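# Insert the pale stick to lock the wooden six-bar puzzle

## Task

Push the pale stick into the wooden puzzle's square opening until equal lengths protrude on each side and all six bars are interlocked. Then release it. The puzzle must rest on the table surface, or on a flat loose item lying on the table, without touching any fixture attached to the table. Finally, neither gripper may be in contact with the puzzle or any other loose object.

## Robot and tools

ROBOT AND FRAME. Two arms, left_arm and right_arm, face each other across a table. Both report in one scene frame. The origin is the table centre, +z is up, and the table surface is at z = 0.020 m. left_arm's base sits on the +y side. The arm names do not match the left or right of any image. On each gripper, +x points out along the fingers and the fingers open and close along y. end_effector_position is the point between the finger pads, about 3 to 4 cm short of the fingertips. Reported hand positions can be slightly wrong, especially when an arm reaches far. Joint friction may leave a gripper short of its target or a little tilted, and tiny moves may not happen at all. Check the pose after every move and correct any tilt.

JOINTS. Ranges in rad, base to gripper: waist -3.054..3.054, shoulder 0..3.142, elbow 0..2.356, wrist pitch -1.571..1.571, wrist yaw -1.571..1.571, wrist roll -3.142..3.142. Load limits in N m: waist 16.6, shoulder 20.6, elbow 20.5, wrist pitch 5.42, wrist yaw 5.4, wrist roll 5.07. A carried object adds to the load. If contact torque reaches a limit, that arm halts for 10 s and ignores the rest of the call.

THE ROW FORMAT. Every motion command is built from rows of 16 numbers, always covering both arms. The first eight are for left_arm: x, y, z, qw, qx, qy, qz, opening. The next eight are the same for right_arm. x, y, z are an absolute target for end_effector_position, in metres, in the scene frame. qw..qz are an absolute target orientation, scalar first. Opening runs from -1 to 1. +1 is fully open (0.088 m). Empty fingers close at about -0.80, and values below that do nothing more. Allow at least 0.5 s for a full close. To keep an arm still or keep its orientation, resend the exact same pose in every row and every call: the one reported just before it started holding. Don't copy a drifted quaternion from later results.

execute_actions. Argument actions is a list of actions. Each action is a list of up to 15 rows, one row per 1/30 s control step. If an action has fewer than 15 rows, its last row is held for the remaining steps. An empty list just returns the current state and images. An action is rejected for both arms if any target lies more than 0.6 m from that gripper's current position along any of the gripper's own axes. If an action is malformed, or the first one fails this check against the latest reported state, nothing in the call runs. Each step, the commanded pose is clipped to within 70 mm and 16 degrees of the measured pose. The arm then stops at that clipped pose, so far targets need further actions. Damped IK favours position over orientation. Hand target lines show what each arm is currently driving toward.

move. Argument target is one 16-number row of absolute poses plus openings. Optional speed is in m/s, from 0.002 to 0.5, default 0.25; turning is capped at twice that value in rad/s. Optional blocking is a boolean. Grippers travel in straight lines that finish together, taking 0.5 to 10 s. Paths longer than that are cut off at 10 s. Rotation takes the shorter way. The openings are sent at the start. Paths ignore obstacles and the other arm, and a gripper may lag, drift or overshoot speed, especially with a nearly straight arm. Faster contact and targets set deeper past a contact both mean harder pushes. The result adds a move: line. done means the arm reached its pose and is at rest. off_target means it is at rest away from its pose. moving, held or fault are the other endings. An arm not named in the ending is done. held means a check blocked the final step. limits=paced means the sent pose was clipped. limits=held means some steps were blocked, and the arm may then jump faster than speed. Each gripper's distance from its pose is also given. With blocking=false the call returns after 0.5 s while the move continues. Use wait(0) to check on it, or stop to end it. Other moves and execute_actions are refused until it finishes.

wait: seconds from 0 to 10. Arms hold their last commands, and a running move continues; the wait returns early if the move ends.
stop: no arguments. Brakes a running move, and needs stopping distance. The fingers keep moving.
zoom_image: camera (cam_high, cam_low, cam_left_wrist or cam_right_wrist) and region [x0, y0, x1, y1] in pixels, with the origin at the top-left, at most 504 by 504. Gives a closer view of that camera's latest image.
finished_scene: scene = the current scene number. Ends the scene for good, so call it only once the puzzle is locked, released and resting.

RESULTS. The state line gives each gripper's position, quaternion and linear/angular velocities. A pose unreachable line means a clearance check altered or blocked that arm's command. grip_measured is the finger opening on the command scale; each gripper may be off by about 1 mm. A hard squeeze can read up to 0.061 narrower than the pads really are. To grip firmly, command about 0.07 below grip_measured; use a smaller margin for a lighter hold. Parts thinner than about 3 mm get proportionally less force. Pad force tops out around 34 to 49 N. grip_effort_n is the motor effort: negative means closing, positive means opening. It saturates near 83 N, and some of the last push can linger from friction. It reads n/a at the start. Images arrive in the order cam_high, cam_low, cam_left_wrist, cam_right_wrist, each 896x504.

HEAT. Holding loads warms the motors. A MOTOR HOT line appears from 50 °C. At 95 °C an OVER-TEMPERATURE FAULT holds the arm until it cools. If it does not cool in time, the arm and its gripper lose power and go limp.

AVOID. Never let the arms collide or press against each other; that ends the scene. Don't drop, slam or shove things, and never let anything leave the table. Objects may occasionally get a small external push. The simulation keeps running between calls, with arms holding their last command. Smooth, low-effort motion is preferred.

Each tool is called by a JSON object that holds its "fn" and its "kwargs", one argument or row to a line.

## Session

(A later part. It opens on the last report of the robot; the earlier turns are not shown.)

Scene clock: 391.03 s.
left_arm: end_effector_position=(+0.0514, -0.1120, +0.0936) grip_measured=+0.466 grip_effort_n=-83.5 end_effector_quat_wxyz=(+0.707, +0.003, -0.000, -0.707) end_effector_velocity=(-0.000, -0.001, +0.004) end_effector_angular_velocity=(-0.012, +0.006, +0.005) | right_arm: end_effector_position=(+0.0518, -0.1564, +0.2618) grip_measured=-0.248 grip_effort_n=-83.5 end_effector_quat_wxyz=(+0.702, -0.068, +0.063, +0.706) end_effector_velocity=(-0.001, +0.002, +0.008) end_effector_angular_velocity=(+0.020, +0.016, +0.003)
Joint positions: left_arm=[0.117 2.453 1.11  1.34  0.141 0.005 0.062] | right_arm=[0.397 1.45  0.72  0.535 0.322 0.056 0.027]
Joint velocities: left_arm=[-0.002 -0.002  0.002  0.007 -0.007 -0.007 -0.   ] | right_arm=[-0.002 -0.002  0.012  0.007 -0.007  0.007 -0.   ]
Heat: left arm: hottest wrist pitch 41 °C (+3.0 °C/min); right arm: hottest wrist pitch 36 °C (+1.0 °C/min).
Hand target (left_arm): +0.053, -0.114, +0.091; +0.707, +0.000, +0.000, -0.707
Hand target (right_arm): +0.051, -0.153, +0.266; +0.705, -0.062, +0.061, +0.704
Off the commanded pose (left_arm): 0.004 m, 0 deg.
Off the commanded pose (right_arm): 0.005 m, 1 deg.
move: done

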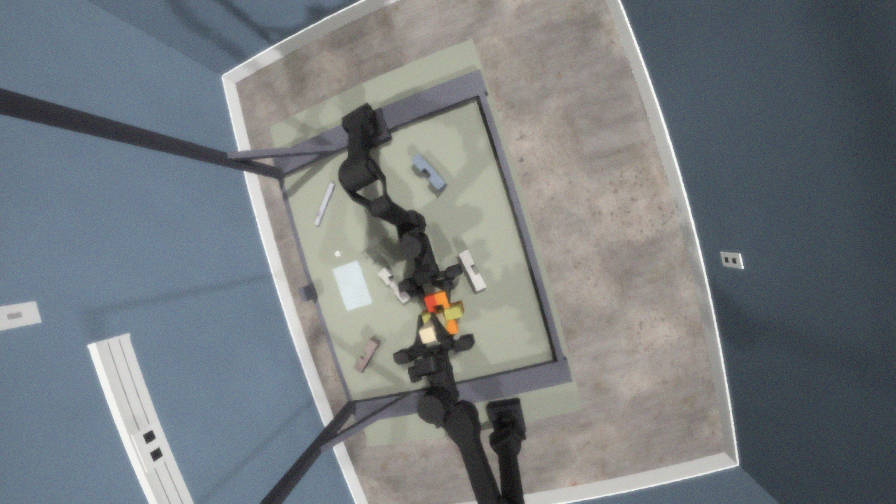

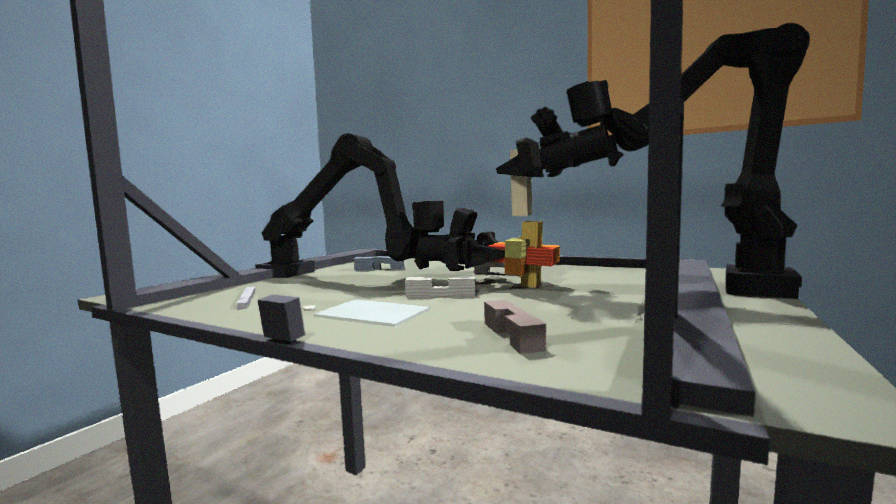

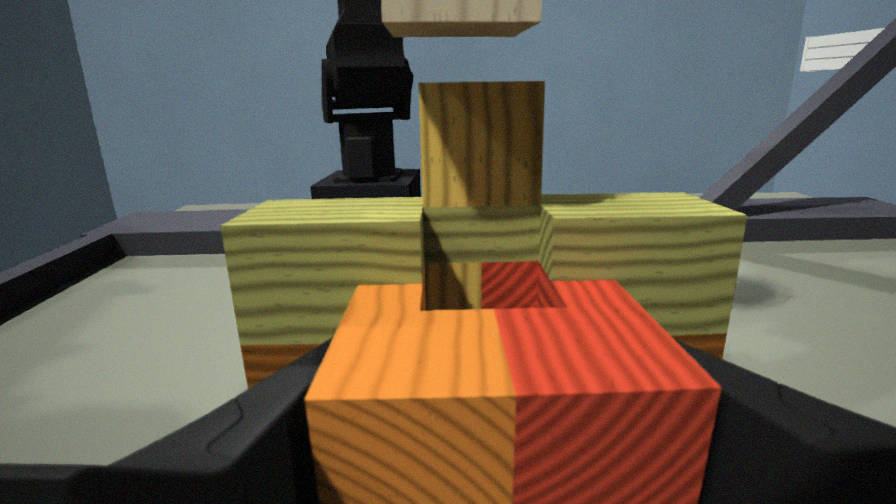

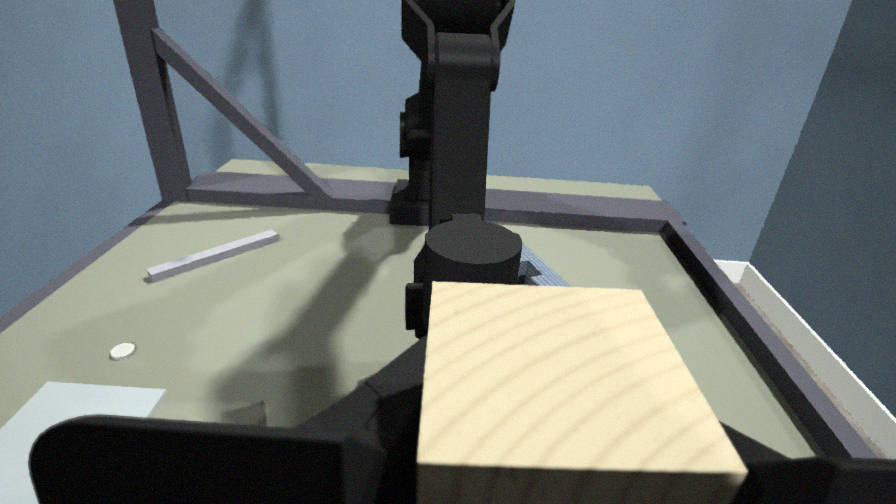

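{"fn": "move", "kwargs": {
  "target": [0.053, -0.114, 0.0895, 0.7071, -0.0062, -0.0062, -0.7071, 0.39, 0.0445, -0.146, 0.266, 0.7176, -0.0485, 0.0502, 0.693, -0.32],
  "speed": 0.03
}}

Scene clock: 413.90 s.
left_arm: end_effector_position=(+0.0514, -0.1120, +0.0920) grip_measured=+0.466 grip_effort_n=-83.5 end_effector_quat_wxyz=(+0.707, -0.003, -0.006, -0.707) end_effector_velocity=(+0.002, +0.001, -0.001) end_effector_angular_velocity=(+0.007, +0.023, +0.009) | right_arm: end_effector_position=(+0.0456, -0.1490, +0.2622) grip_measured=-0.248 grip_effort_n=-83.5 end_effector_quat_wxyz=(+0.715, -0.054, +0.052, +0.695) end_effector_velocity=(+0.002, +0.000, -0.004) end_effector_angular_velocity=(-0.020, -0.016, -0.009)
Joint positions: left_arm=[0.117 2.472 1.115 1.37  0.142 0.002 0.062] | right_arm=[0.427 1.504 0.736 0.606 0.387 0.056 0.027]
Joint velocities: left_arm=[ 0.002 -0.002 -0.002 -0.007 -0.007 -0.022  0.   ] | right_arm=[-0.002  0.002  0.002 -0.022  0.007 -0.007 -0.   ]
Heat: left arm: hottest wrist pitch 40 °C (-1.0 °C/min); right arm: hottest wrist pitch 37 °C (+2.0 °C/min).
Hand target (left_arm): +0.053, -0.114, +0.089; +0.707, -0.006, -0.006, -0.707
Hand target (right_arm): +0.044, -0.146, +0.266; +0.717, -0.048, +0.050, +0.693
Off the commanded pose (left_arm): 0.004 m, 0 deg.
Off the commanded pose (right_arm): 0.005 m, 1 deg.
move: done

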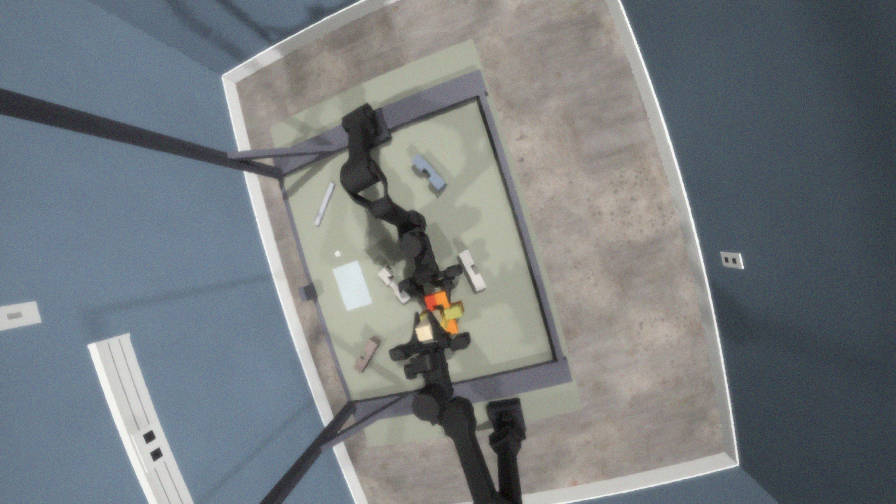

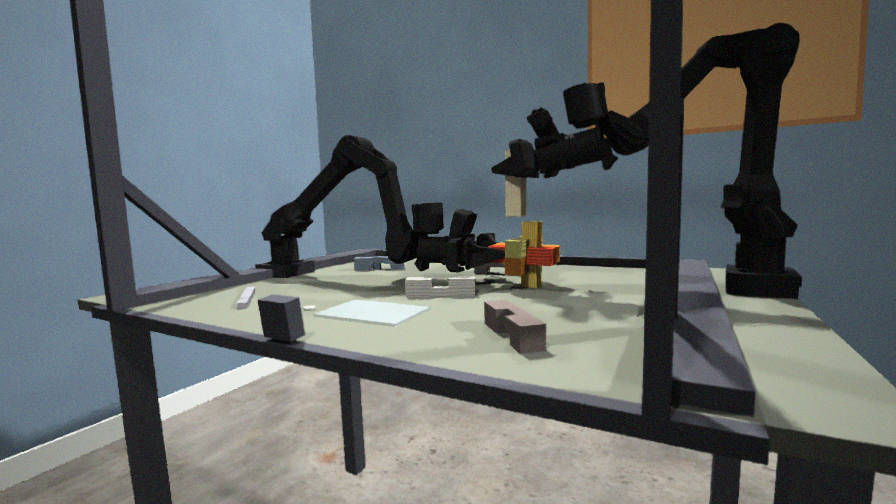

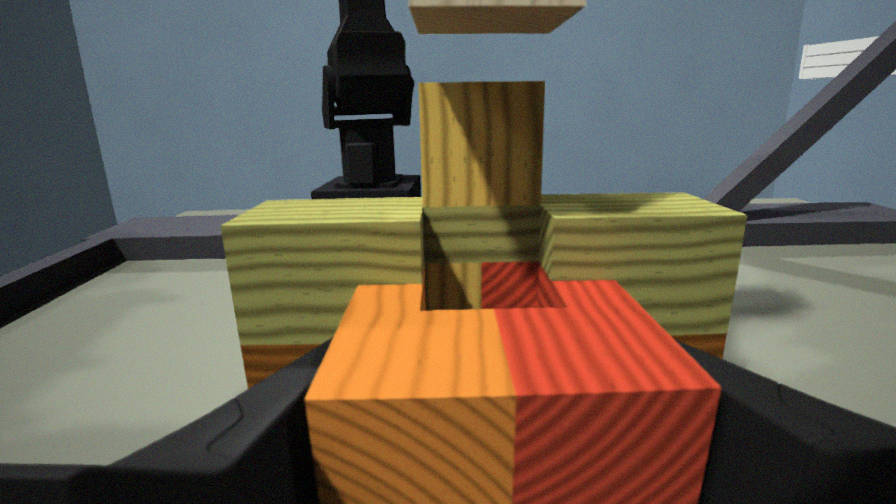

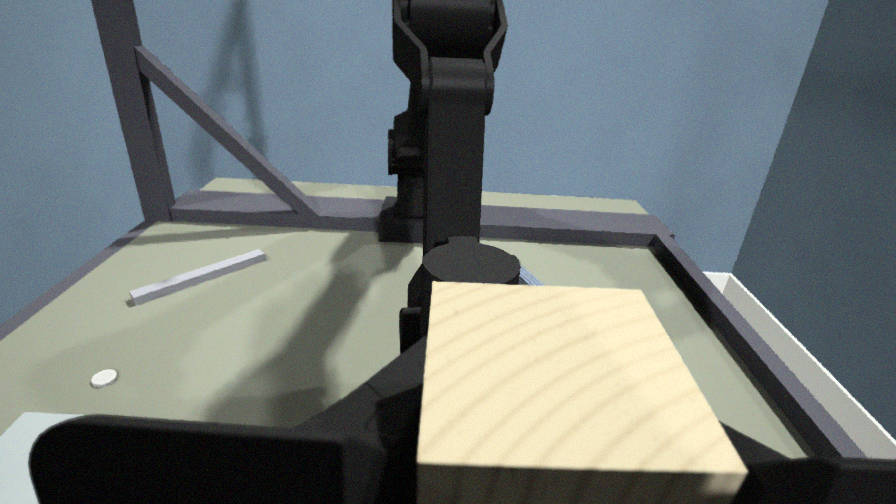

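{"fn": "execute_actions", "kwargs": {
  "actions": []
}}

Scene clock: 426.03 s.
left_arm: end_effector_position=(+0.0514, -0.1120, +0.0923) grip_measured=+0.466 grip_effort_n=-83.5 end_effector_quat_wxyz=(+0.707, -0.003, -0.007, -0.707) end_effector_velocity=(-0.000, -0.001, +0.006) end_effector_angular_velocity=(-0.017, -0.010, +0.005) | right_arm: end_effector_position=(+0.0456, -0.1488, +0.2624) grip_measured=-0.248 grip_effort_n=-83.5 end_effector_quat_wxyz=(+0.716, -0.054, +0.052, +0.694) end_effector_velocity=(-0.004, -0.000, +0.001) end_effector_angular_velocity=(+0.004, -0.014, +0.037)
Joint positions: left_arm=[0.117 2.472 1.115 1.371 0.142 0.002 0.062] | right_arm=[0.427 1.505 0.736 0.607 0.387 0.056 0.027]
Joint velocities: left_arm=[-0.002 -0.007  0.002  0.007 -0.007  0.007 -0.   ] | right_arm=[-0.002 -0.002 -0.002  0.007 -0.037 -0.022 -0.   ]
Heat: left arm: hottest wrist pitch 40 °C (-2.0 °C/min); right arm: hottest elbow 37 °C (+2.0 °C/min).
Hand target (left_arm): +0.053, -0.114, +0.090; +0.707, -0.006, -0.006, -0.707
Hand target (right_arm): +0.044, -0.146, +0.266; +0.717, -0.048, +0.050, +0.693
Off the commanded pose (left_arm): 0.004 m, 0 deg.
Off the commanded pose (right_arm): 0.005 m, 1 deg.

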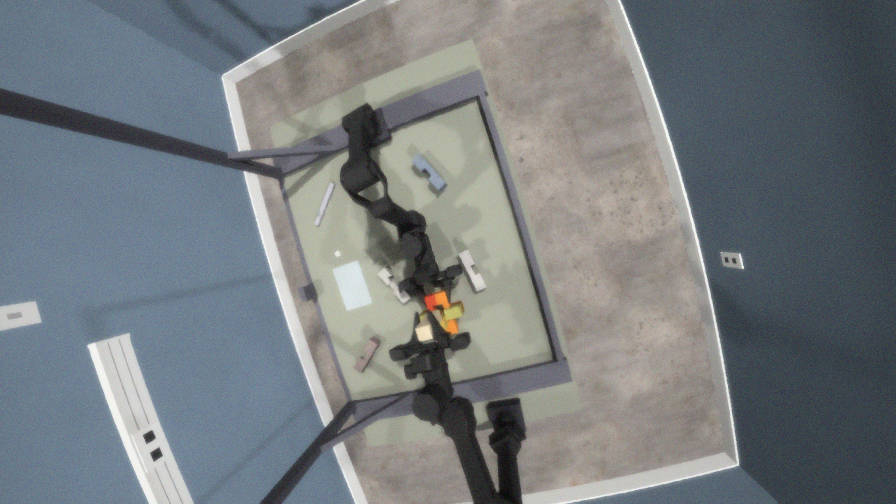

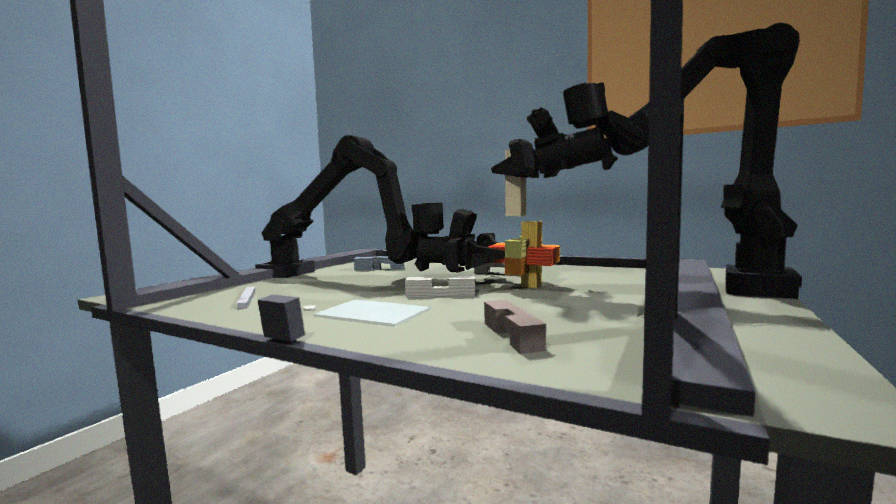

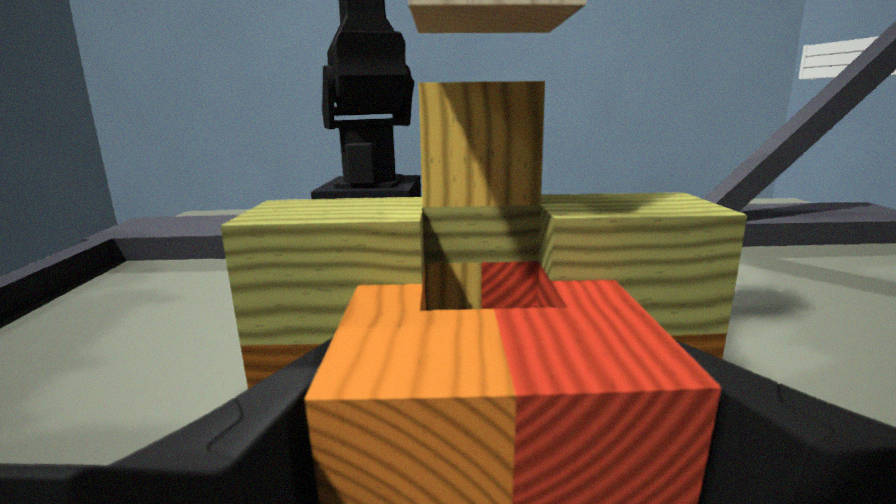

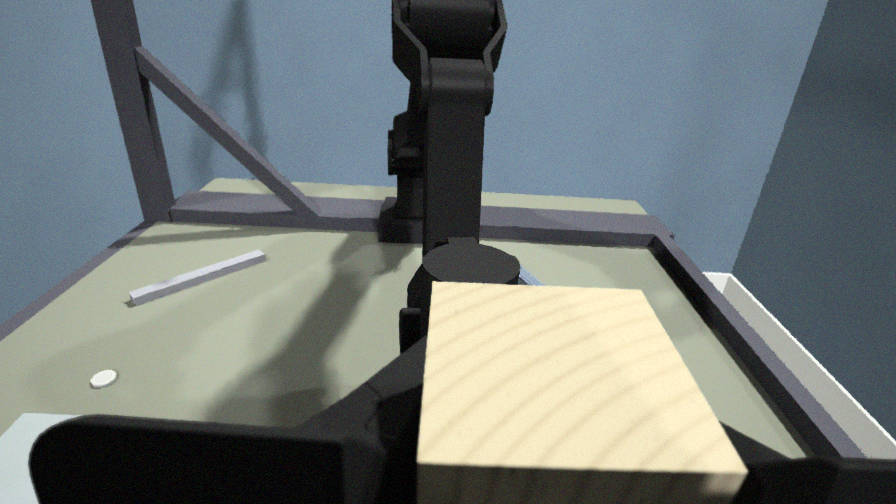

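{"fn": "zoom_image", "kwargs": {
  "camera": "cam_low",
  "region": [470, 130, 590, 300]
}}

{"fn": "zoom_image", "kwargs": {
  "camera": "cam_left_wrist",
  "region": [360, 0, 600, 135]
}}

Region (470, 130, 590, 300) of cam_low's 896x504 image, scaled by 2.965, with more detail than that image has; it fills the left 356 columns of this view, and the rest is white.

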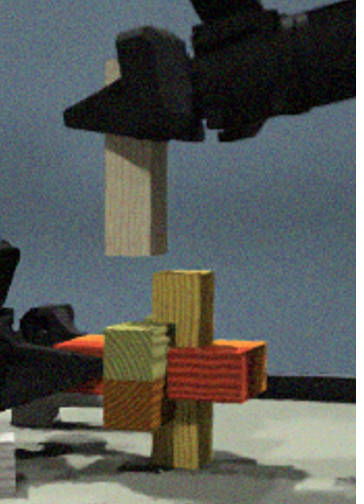

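Region (360, 0, 600, 135) of cam_left_wrist's 896x504 image, scaled by 2.100, with more detail than that image has; it fills the top 284 rows of this view, and the rest is white.

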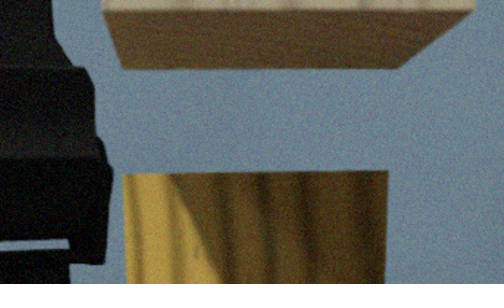

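{"fn": "move", "kwargs": {
  "target": [0.053, -0.114, 0.0895, 0.7071, -0.0062, -0.0062, -0.7071, 0.39, 0.0445, -0.1445, 0.248, 0.7176, -0.0485, 0.0502, 0.693, -0.32],
  "speed": 0.015
}}

Scene clock: 434.17 s.
left_arm: end_effector_position=(+0.0514, -0.1120, +0.0922) grip_measured=+0.466 grip_effort_n=-83.5 end_effector_quat_wxyz=(+0.707, -0.003, -0.006, -0.707) end_effector_velocity=(-0.000, +0.000, -0.001) end_effector_angular_velocity=(+0.007, +0.008, +0.005) | right_arm: end_effector_position=(+0.0436, -0.1435, +0.2550) grip_measured=-0.248 grip_effort_n=-83.5 end_effector_quat_wxyz=(+0.716, -0.043, +0.047, +0.695) end_effector_velocity=(+0.000, -0.001, -0.002) end_effector_angular_velocity=(-0.007, -0.009, +0.006)
Joint positions: left_arm=[0.117 2.472 1.115 1.37  0.142 0.002 0.062] | right_arm=[0.427 1.554 0.725 0.692 0.387 0.056 0.027]
Joint velocities: left_arm=[-0.002 -0.002 -0.002 -0.007 -0.007 -0.007 -0.   ] | right_arm=[-0.002 -0.002 -0.002 -0.007 -0.007 -0.007 -0.   ]
Heat: left arm: hottest wrist pitch 40 °C (-1.0 °C/min); right arm: hottest elbow 37 °C (+2.0 °C/min).
Hand target (left_arm): +0.053, -0.114, +0.089; +0.707, -0.006, -0.006, -0.707
Hand target (right_arm): +0.044, -0.145, +0.248; +0.718, -0.049, +0.050, +0.693
Off the commanded pose (left_arm): 0.004 m, 0 deg.
Off the commanded pose (right_arm): 0.007 m, 1 deg.
move: done

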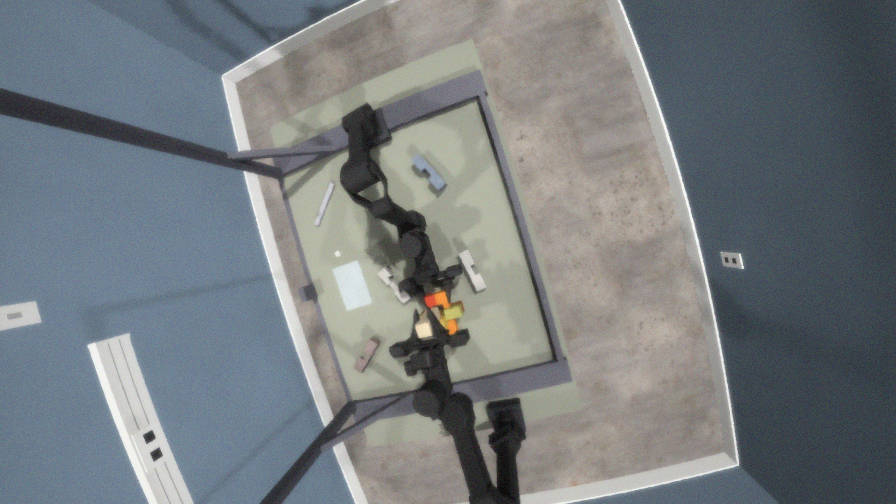

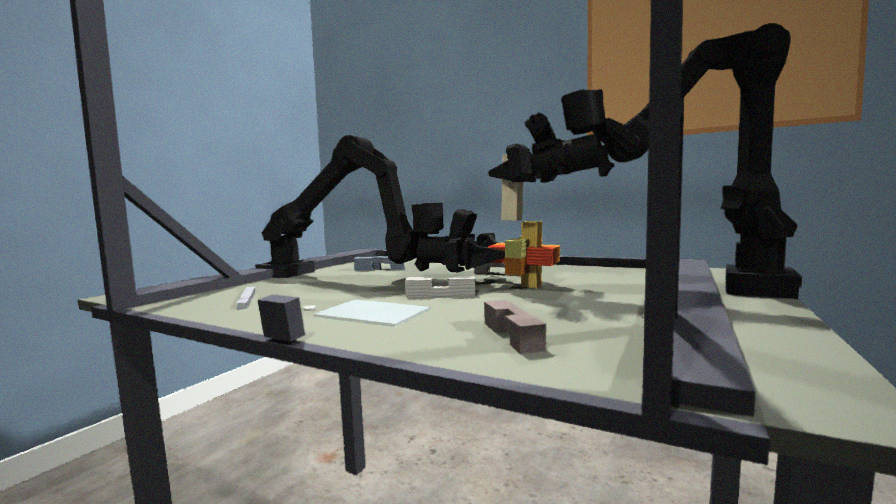

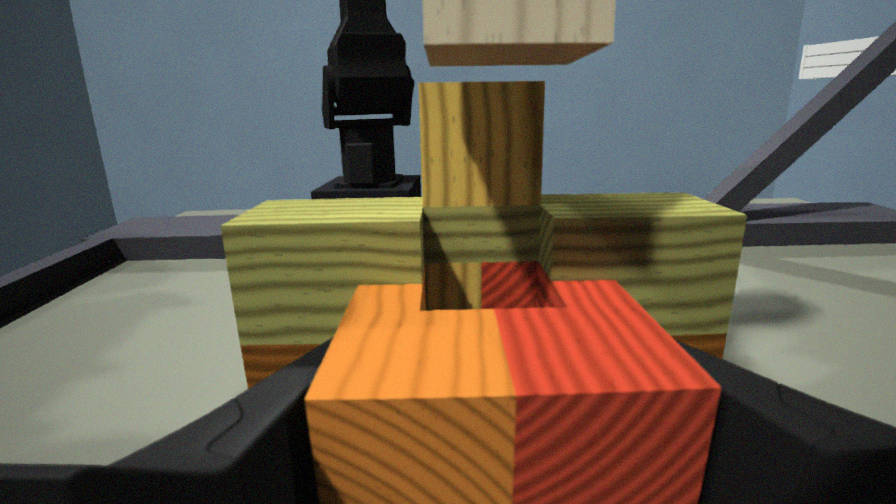

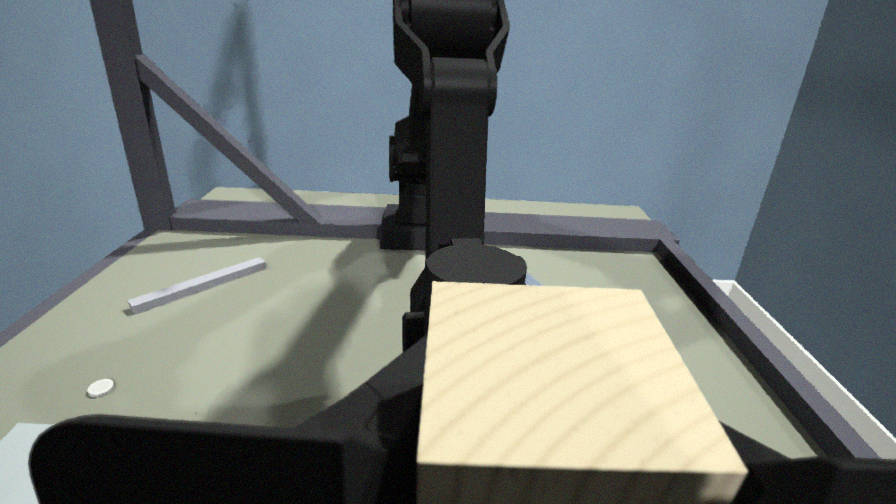

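{"fn": "move", "kwargs": {
  "target": [0.053, -0.114, 0.0895, 0.7071, -0.0062, -0.0062, -0.7071, 0.39, 0.046, -0.1465, 0.228, 0.7172, -0.0545, 0.0565, 0.6926, -0.32],
  "speed": 0.015
}}

{"fn": "zoom_image", "kwargs": {
  "camera": "cam_low",
  "region": [470, 130, 590, 300]
}}

Scene clock: 439.77 s.
left_arm: end_effector_position=(+0.0514, -0.1121, +0.0921) grip_measured=+0.466 grip_effort_n=-83.5 end_effector_quat_wxyz=(+0.707, -0.003, -0.006, -0.707) end_effector_velocity=(+0.002, +0.000, +0.002) end_effector_angular_velocity=(-0.007, +0.021, +0.019) | right_arm: end_effector_position=(+0.0443, -0.1456, +0.2348) grip_measured=-0.248 grip_effort_n=-83.5 end_effector_quat_wxyz=(+0.716, -0.049, +0.053, +0.694) end_effector_velocity=(+0.000, -0.001, -0.002) end_effector_angular_velocity=(-0.008, -0.023, +0.008)
Joint positions: left_arm=[0.117 2.472 1.116 1.37  0.142 0.002 0.062] | right_arm=[0.427 1.593 0.684 0.753 0.387 0.063 0.027]
Joint velocities: left_arm=[-0.002 -0.002 -0.002  0.007 -0.022 -0.022 -0.   ] | right_arm=[-0.002 -0.002 -0.002 -0.007 -0.007 -0.022 -0.   ]
Heat: left arm: hottest wrist pitch 40 °C (-1.0 °C/min); right arm: hottest wrist pitch 37 °C (+2.0 °C/min).
Hand target (left_arm): +0.053, -0.114, +0.089; +0.707, -0.006, -0.006, -0.707
Hand target (right_arm): +0.046, -0.147, +0.228; +0.717, -0.055, +0.057, +0.692
Off the commanded pose (left_arm): 0.004 m, 0 deg.
Off the commanded pose (right_arm): 0.007 m, 1 deg.
move: done

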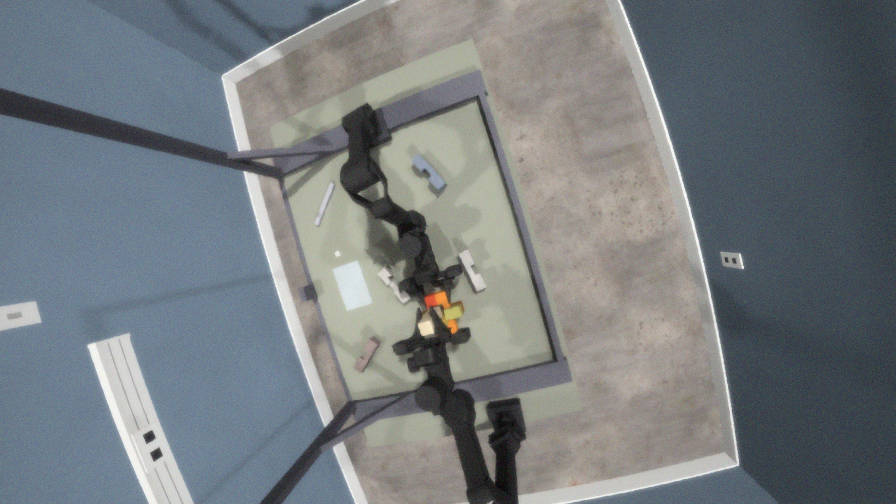

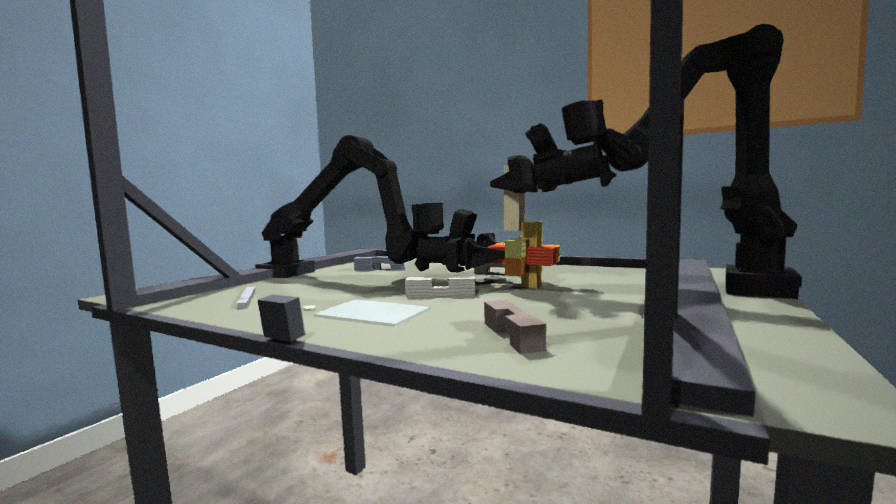

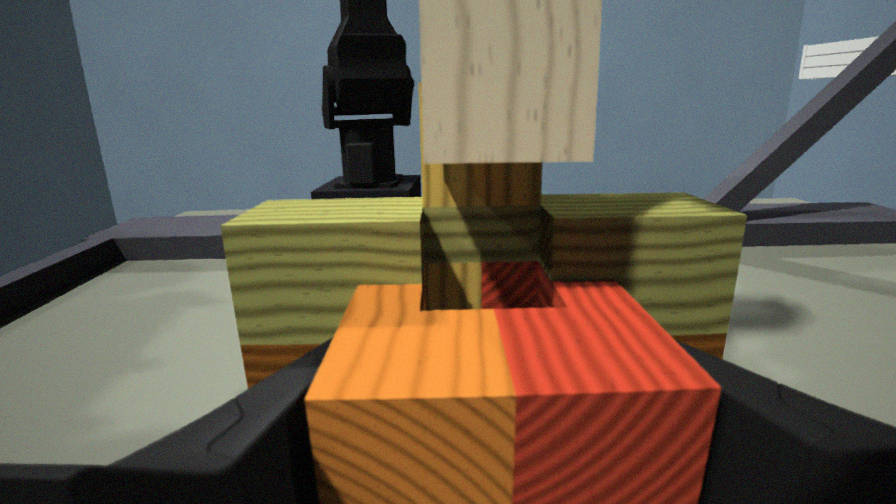

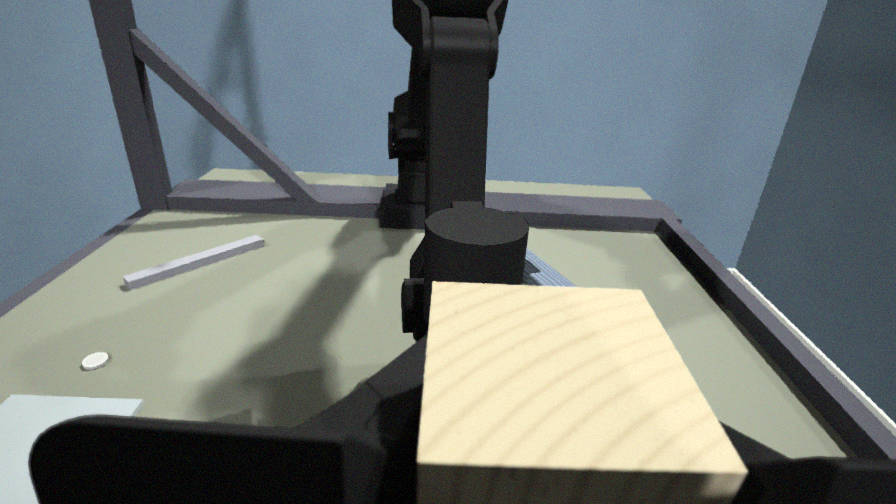

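Region (470, 130, 590, 300) of cam_low's 896x504 image, scaled by 2.965, with more detail than that image has; it fills the left 356 columns of this view, and the rest is white.

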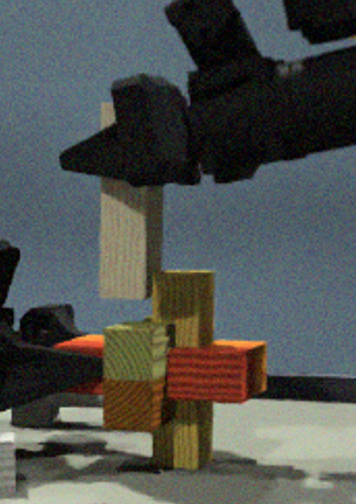

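{"fn": "move", "kwargs": {
  "target": [0.053, -0.114, 0.0895, 0.7071, -0.0062, -0.0062, -0.7071, 0.39, 0.048, -0.1495, 0.228, 0.7168, -0.0575, 0.0596, 0.6923, -0.32],
  "speed": 0.005
}}

{"fn": "zoom_image", "kwargs": {
  "camera": "cam_low",
  "region": [470, 130, 590, 300]
}}

Scene clock: 456.53 s.
left_arm: end_effector_position=(+0.0514, -0.1121, +0.0921) grip_measured=+0.466 grip_effort_n=-83.5 end_effector_quat_wxyz=(+0.707, -0.003, -0.006, -0.707) end_effector_velocity=(+0.002, +0.000, +0.002) end_effector_angular_velocity=(+0.002, +0.008, +0.010) | right_arm: end_effector_position=(+0.0463, -0.1472, +0.2290) grip_measured=-0.248 grip_effort_n=-83.5 end_effector_quat_wxyz=(+0.717, -0.057, +0.058, +0.693) end_effector_velocity=(-0.002, -0.001, -0.005) end_effector_angular_velocity=(-0.022, +0.003, +0.018)
Joint positions: left_arm=[0.117 2.472 1.116 1.37  0.142 0.002 0.062] | right_arm=[0.424 1.593 0.676 0.741 0.387 0.066 0.027]
Joint velocities: left_arm=[ 0.002 -0.007 -0.002 -0.007 -0.007 -0.007 -0.   ] | right_arm=[-0.002 -0.002 -0.002 -0.022 -0.022  0.007 -0.   ]
Heat: left arm: hottest wrist pitch 40 °C (+0.0 °C/min); right arm: hottest wrist pitch 38 °C (+2.0 °C/min).
Hand target (left_arm): +0.053, -0.114, +0.090; +0.707, -0.006, -0.006, -0.707
Hand target (right_arm): +0.048, -0.150, +0.228; +0.717, -0.058, +0.060, +0.692
Off the commanded pose (left_arm): 0.004 m, 0 deg.
Off the commanded pose (right_arm): 0.003 m, 0 deg.
move: done

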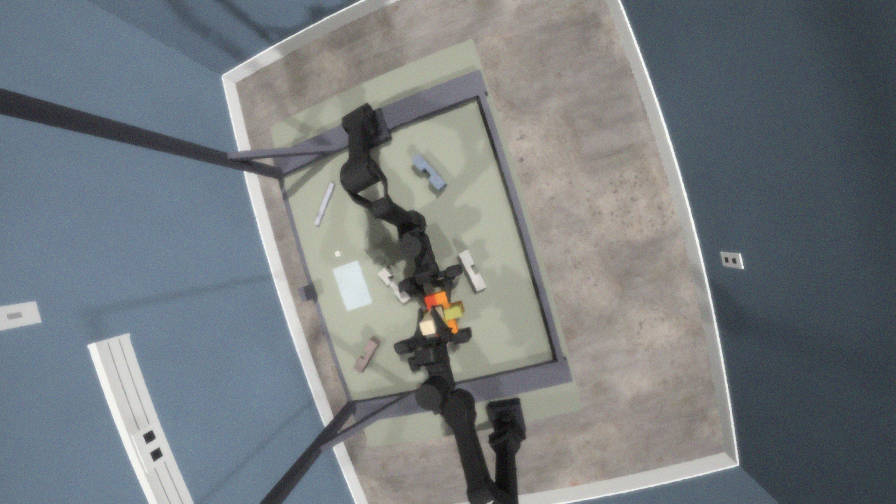

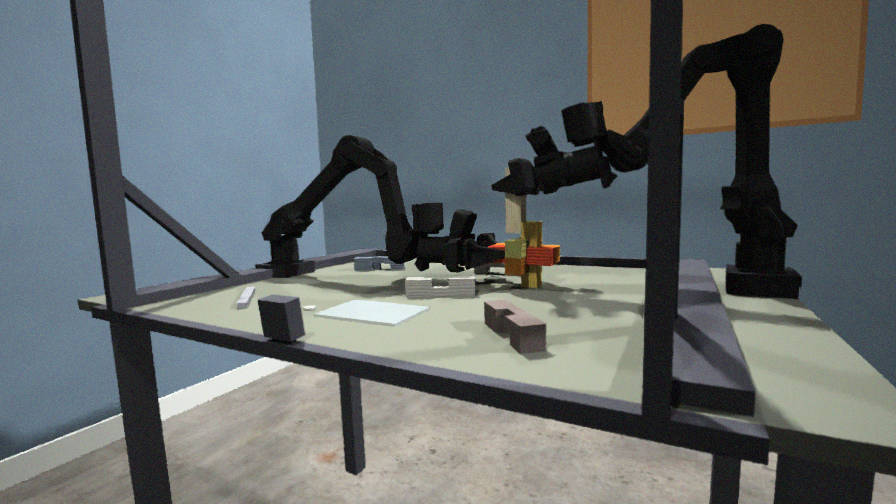

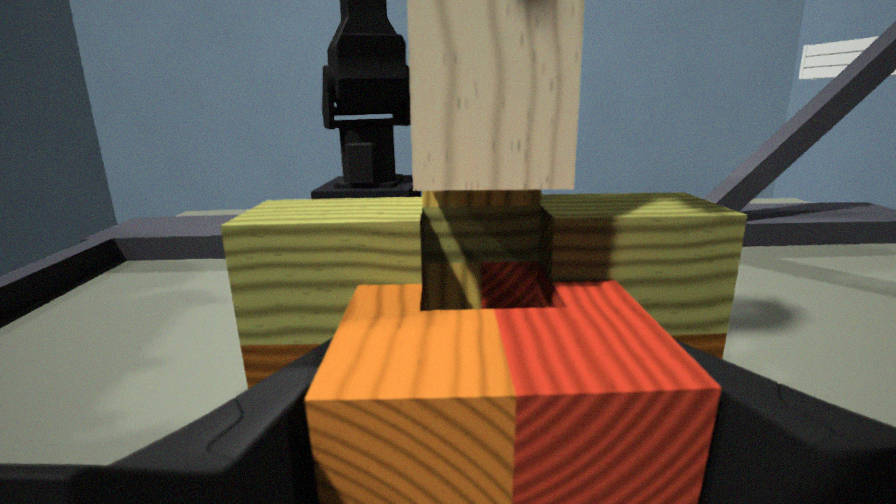

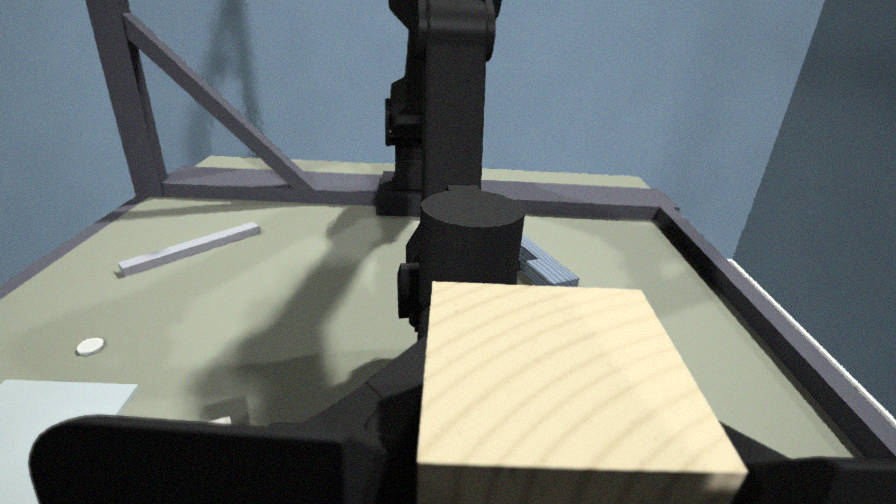

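Region (470, 130, 590, 300) of cam_low's 896x504 image, scaled by 2.965, with more detail than that image has; it fills the left 356 columns of this view, and the rest is white.

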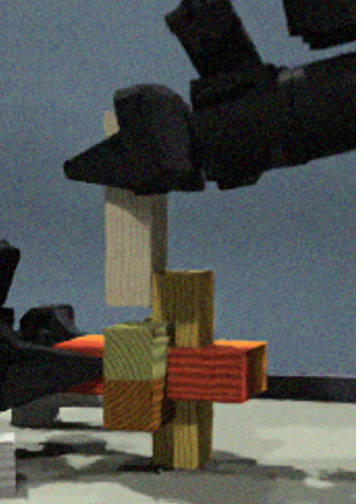

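{"fn": "zoom_image", "kwargs": {
  "camera": "cam_left_wrist",
  "region": [380, 150, 620, 330]
}}

Region (380, 150, 620, 330) of cam_left_wrist's 896x504 image, scaled by 2.100, with more detail than that image has; it fills the top 378 rows of this view, and the rest is white.

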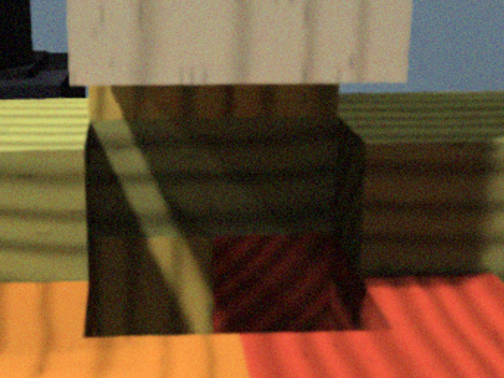

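{"fn": "move", "kwargs": {
  "target": [0.053, -0.114, 0.0895, 0.7071, -0.0062, -0.0062, -0.7071, 0.39, 0.048, -0.151, 0.217, 0.7166, -0.0605, 0.0627, 0.6921, -0.32],
  "speed": 0.006
}}

{"fn": "zoom_image", "kwargs": {
  "camera": "cam_left_wrist",
  "region": [380, 150, 620, 330]
}}

{"fn": "zoom_image", "kwargs": {
  "camera": "cam_low",
  "region": [470, 130, 590, 300]
}}

Scene clock: 467.57 s.
left_arm: end_effector_position=(+0.0514, -0.1124, +0.0923) grip_measured=+0.466 grip_effort_n=-83.5 end_effector_quat_wxyz=(+0.707, -0.004, -0.006, -0.707) end_effector_velocity=(-0.002, +0.000, -0.004) end_effector_angular_velocity=(+0.022, +0.025, -0.010) | right_arm: end_effector_position=(+0.0471, -0.1492, +0.2263) grip_measured=-0.248 grip_effort_n=-83.5 end_effector_quat_wxyz=(+0.717, -0.051, +0.057, +0.693) end_effector_velocity=(+0.000, -0.001, -0.000) end_effector_angular_velocity=(+0.001, -0.020, +0.008)
Joint positions: left_arm=[0.117 2.472 1.117 1.37  0.142 0.002 0.062] | right_arm=[0.424 1.598 0.657 0.774 0.387 0.069 0.027]
Joint velocities: left_arm=[-0.002 -0.002 -0.002 -0.022  0.007 -0.022 -0.   ] | right_arm=[-0.002 -0.002 -0.007  0.007 -0.007 -0.022  0.   ]
Heat: left arm: hottest wrist pitch 40 °C (+0.0 °C/min); right arm: hottest wrist pitch 37 °C (+0.0 °C/min).
Hand target (left_arm): +0.053, -0.114, +0.089; +0.707, -0.006, -0.006, -0.707
Hand target (right_arm): +0.048, -0.151, +0.217; +0.717, -0.060, +0.063, +0.692
Off the commanded pose (left_arm): 0.004 m, 0 deg.
Off the commanded pose (right_arm): 0.009 m, 1 deg.
move: off_target (right_arm)

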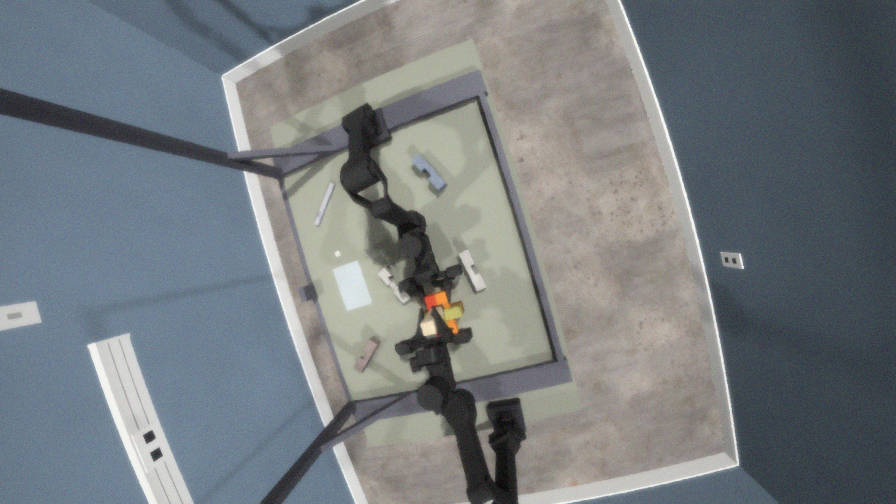

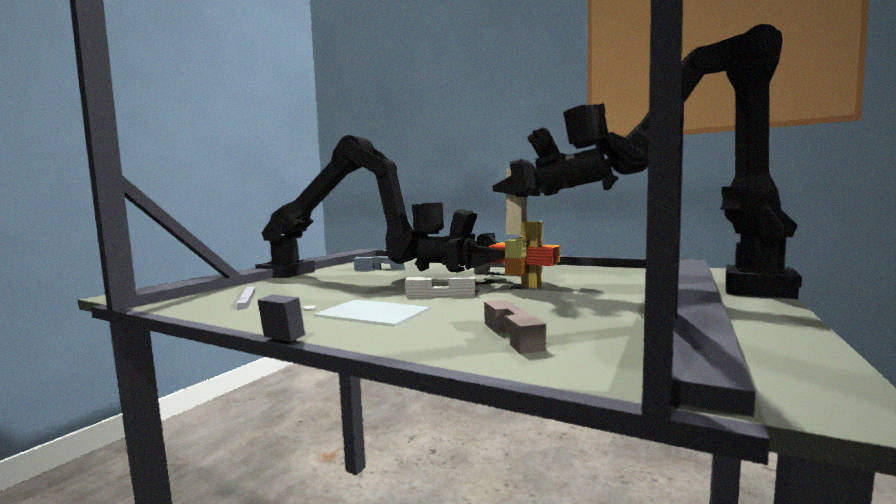

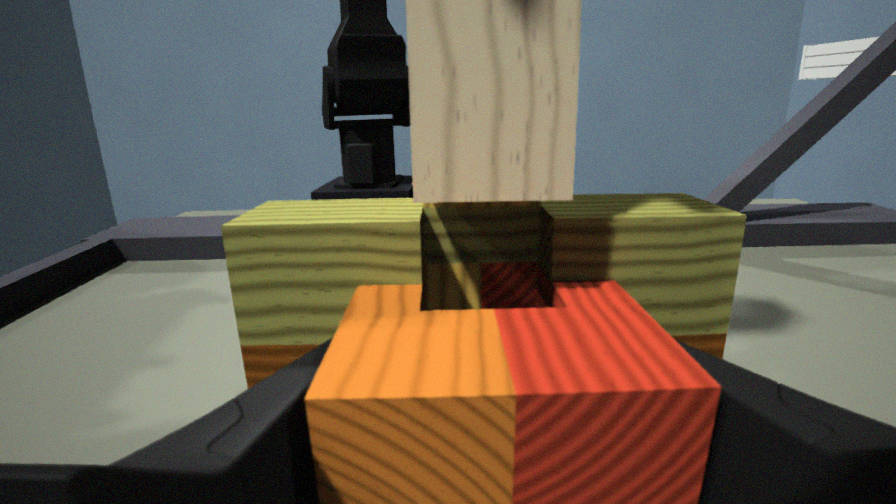

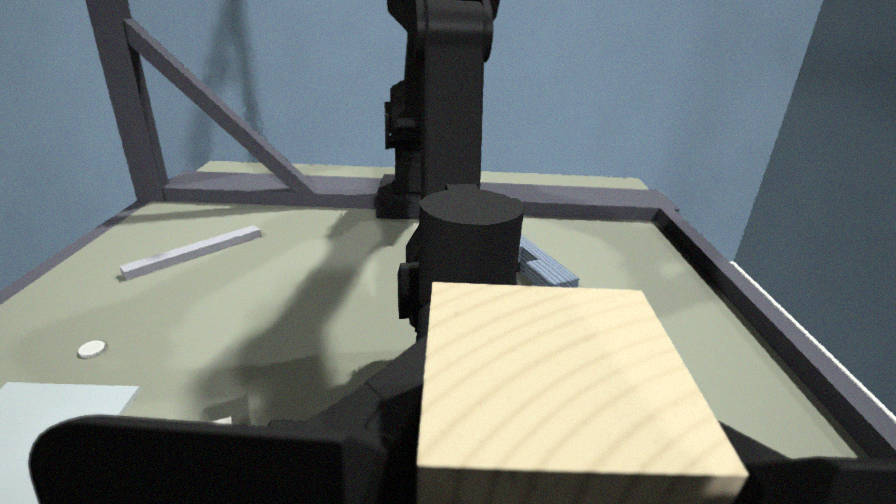

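Region (380, 150, 620, 330) of cam_left_wrist's 896x504 image, scaled by 2.100, with more detail than that image has; it fills the top 378 rows of this view, and the rest is white.

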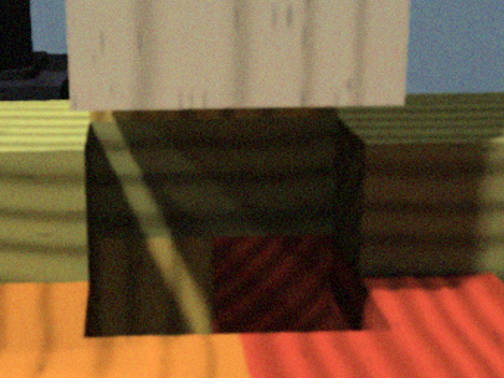

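Region (470, 130, 590, 300) of cam_low's 896x504 image, scaled by 2.965, with more detail than that image has; it fills the left 356 columns of this view, and the rest is white.

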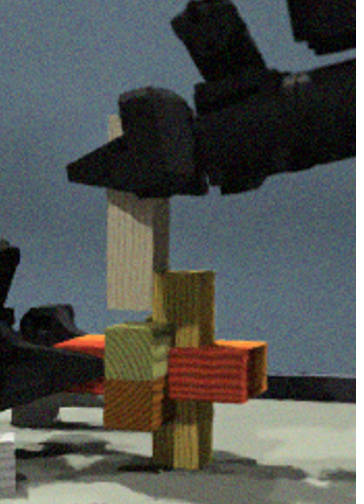

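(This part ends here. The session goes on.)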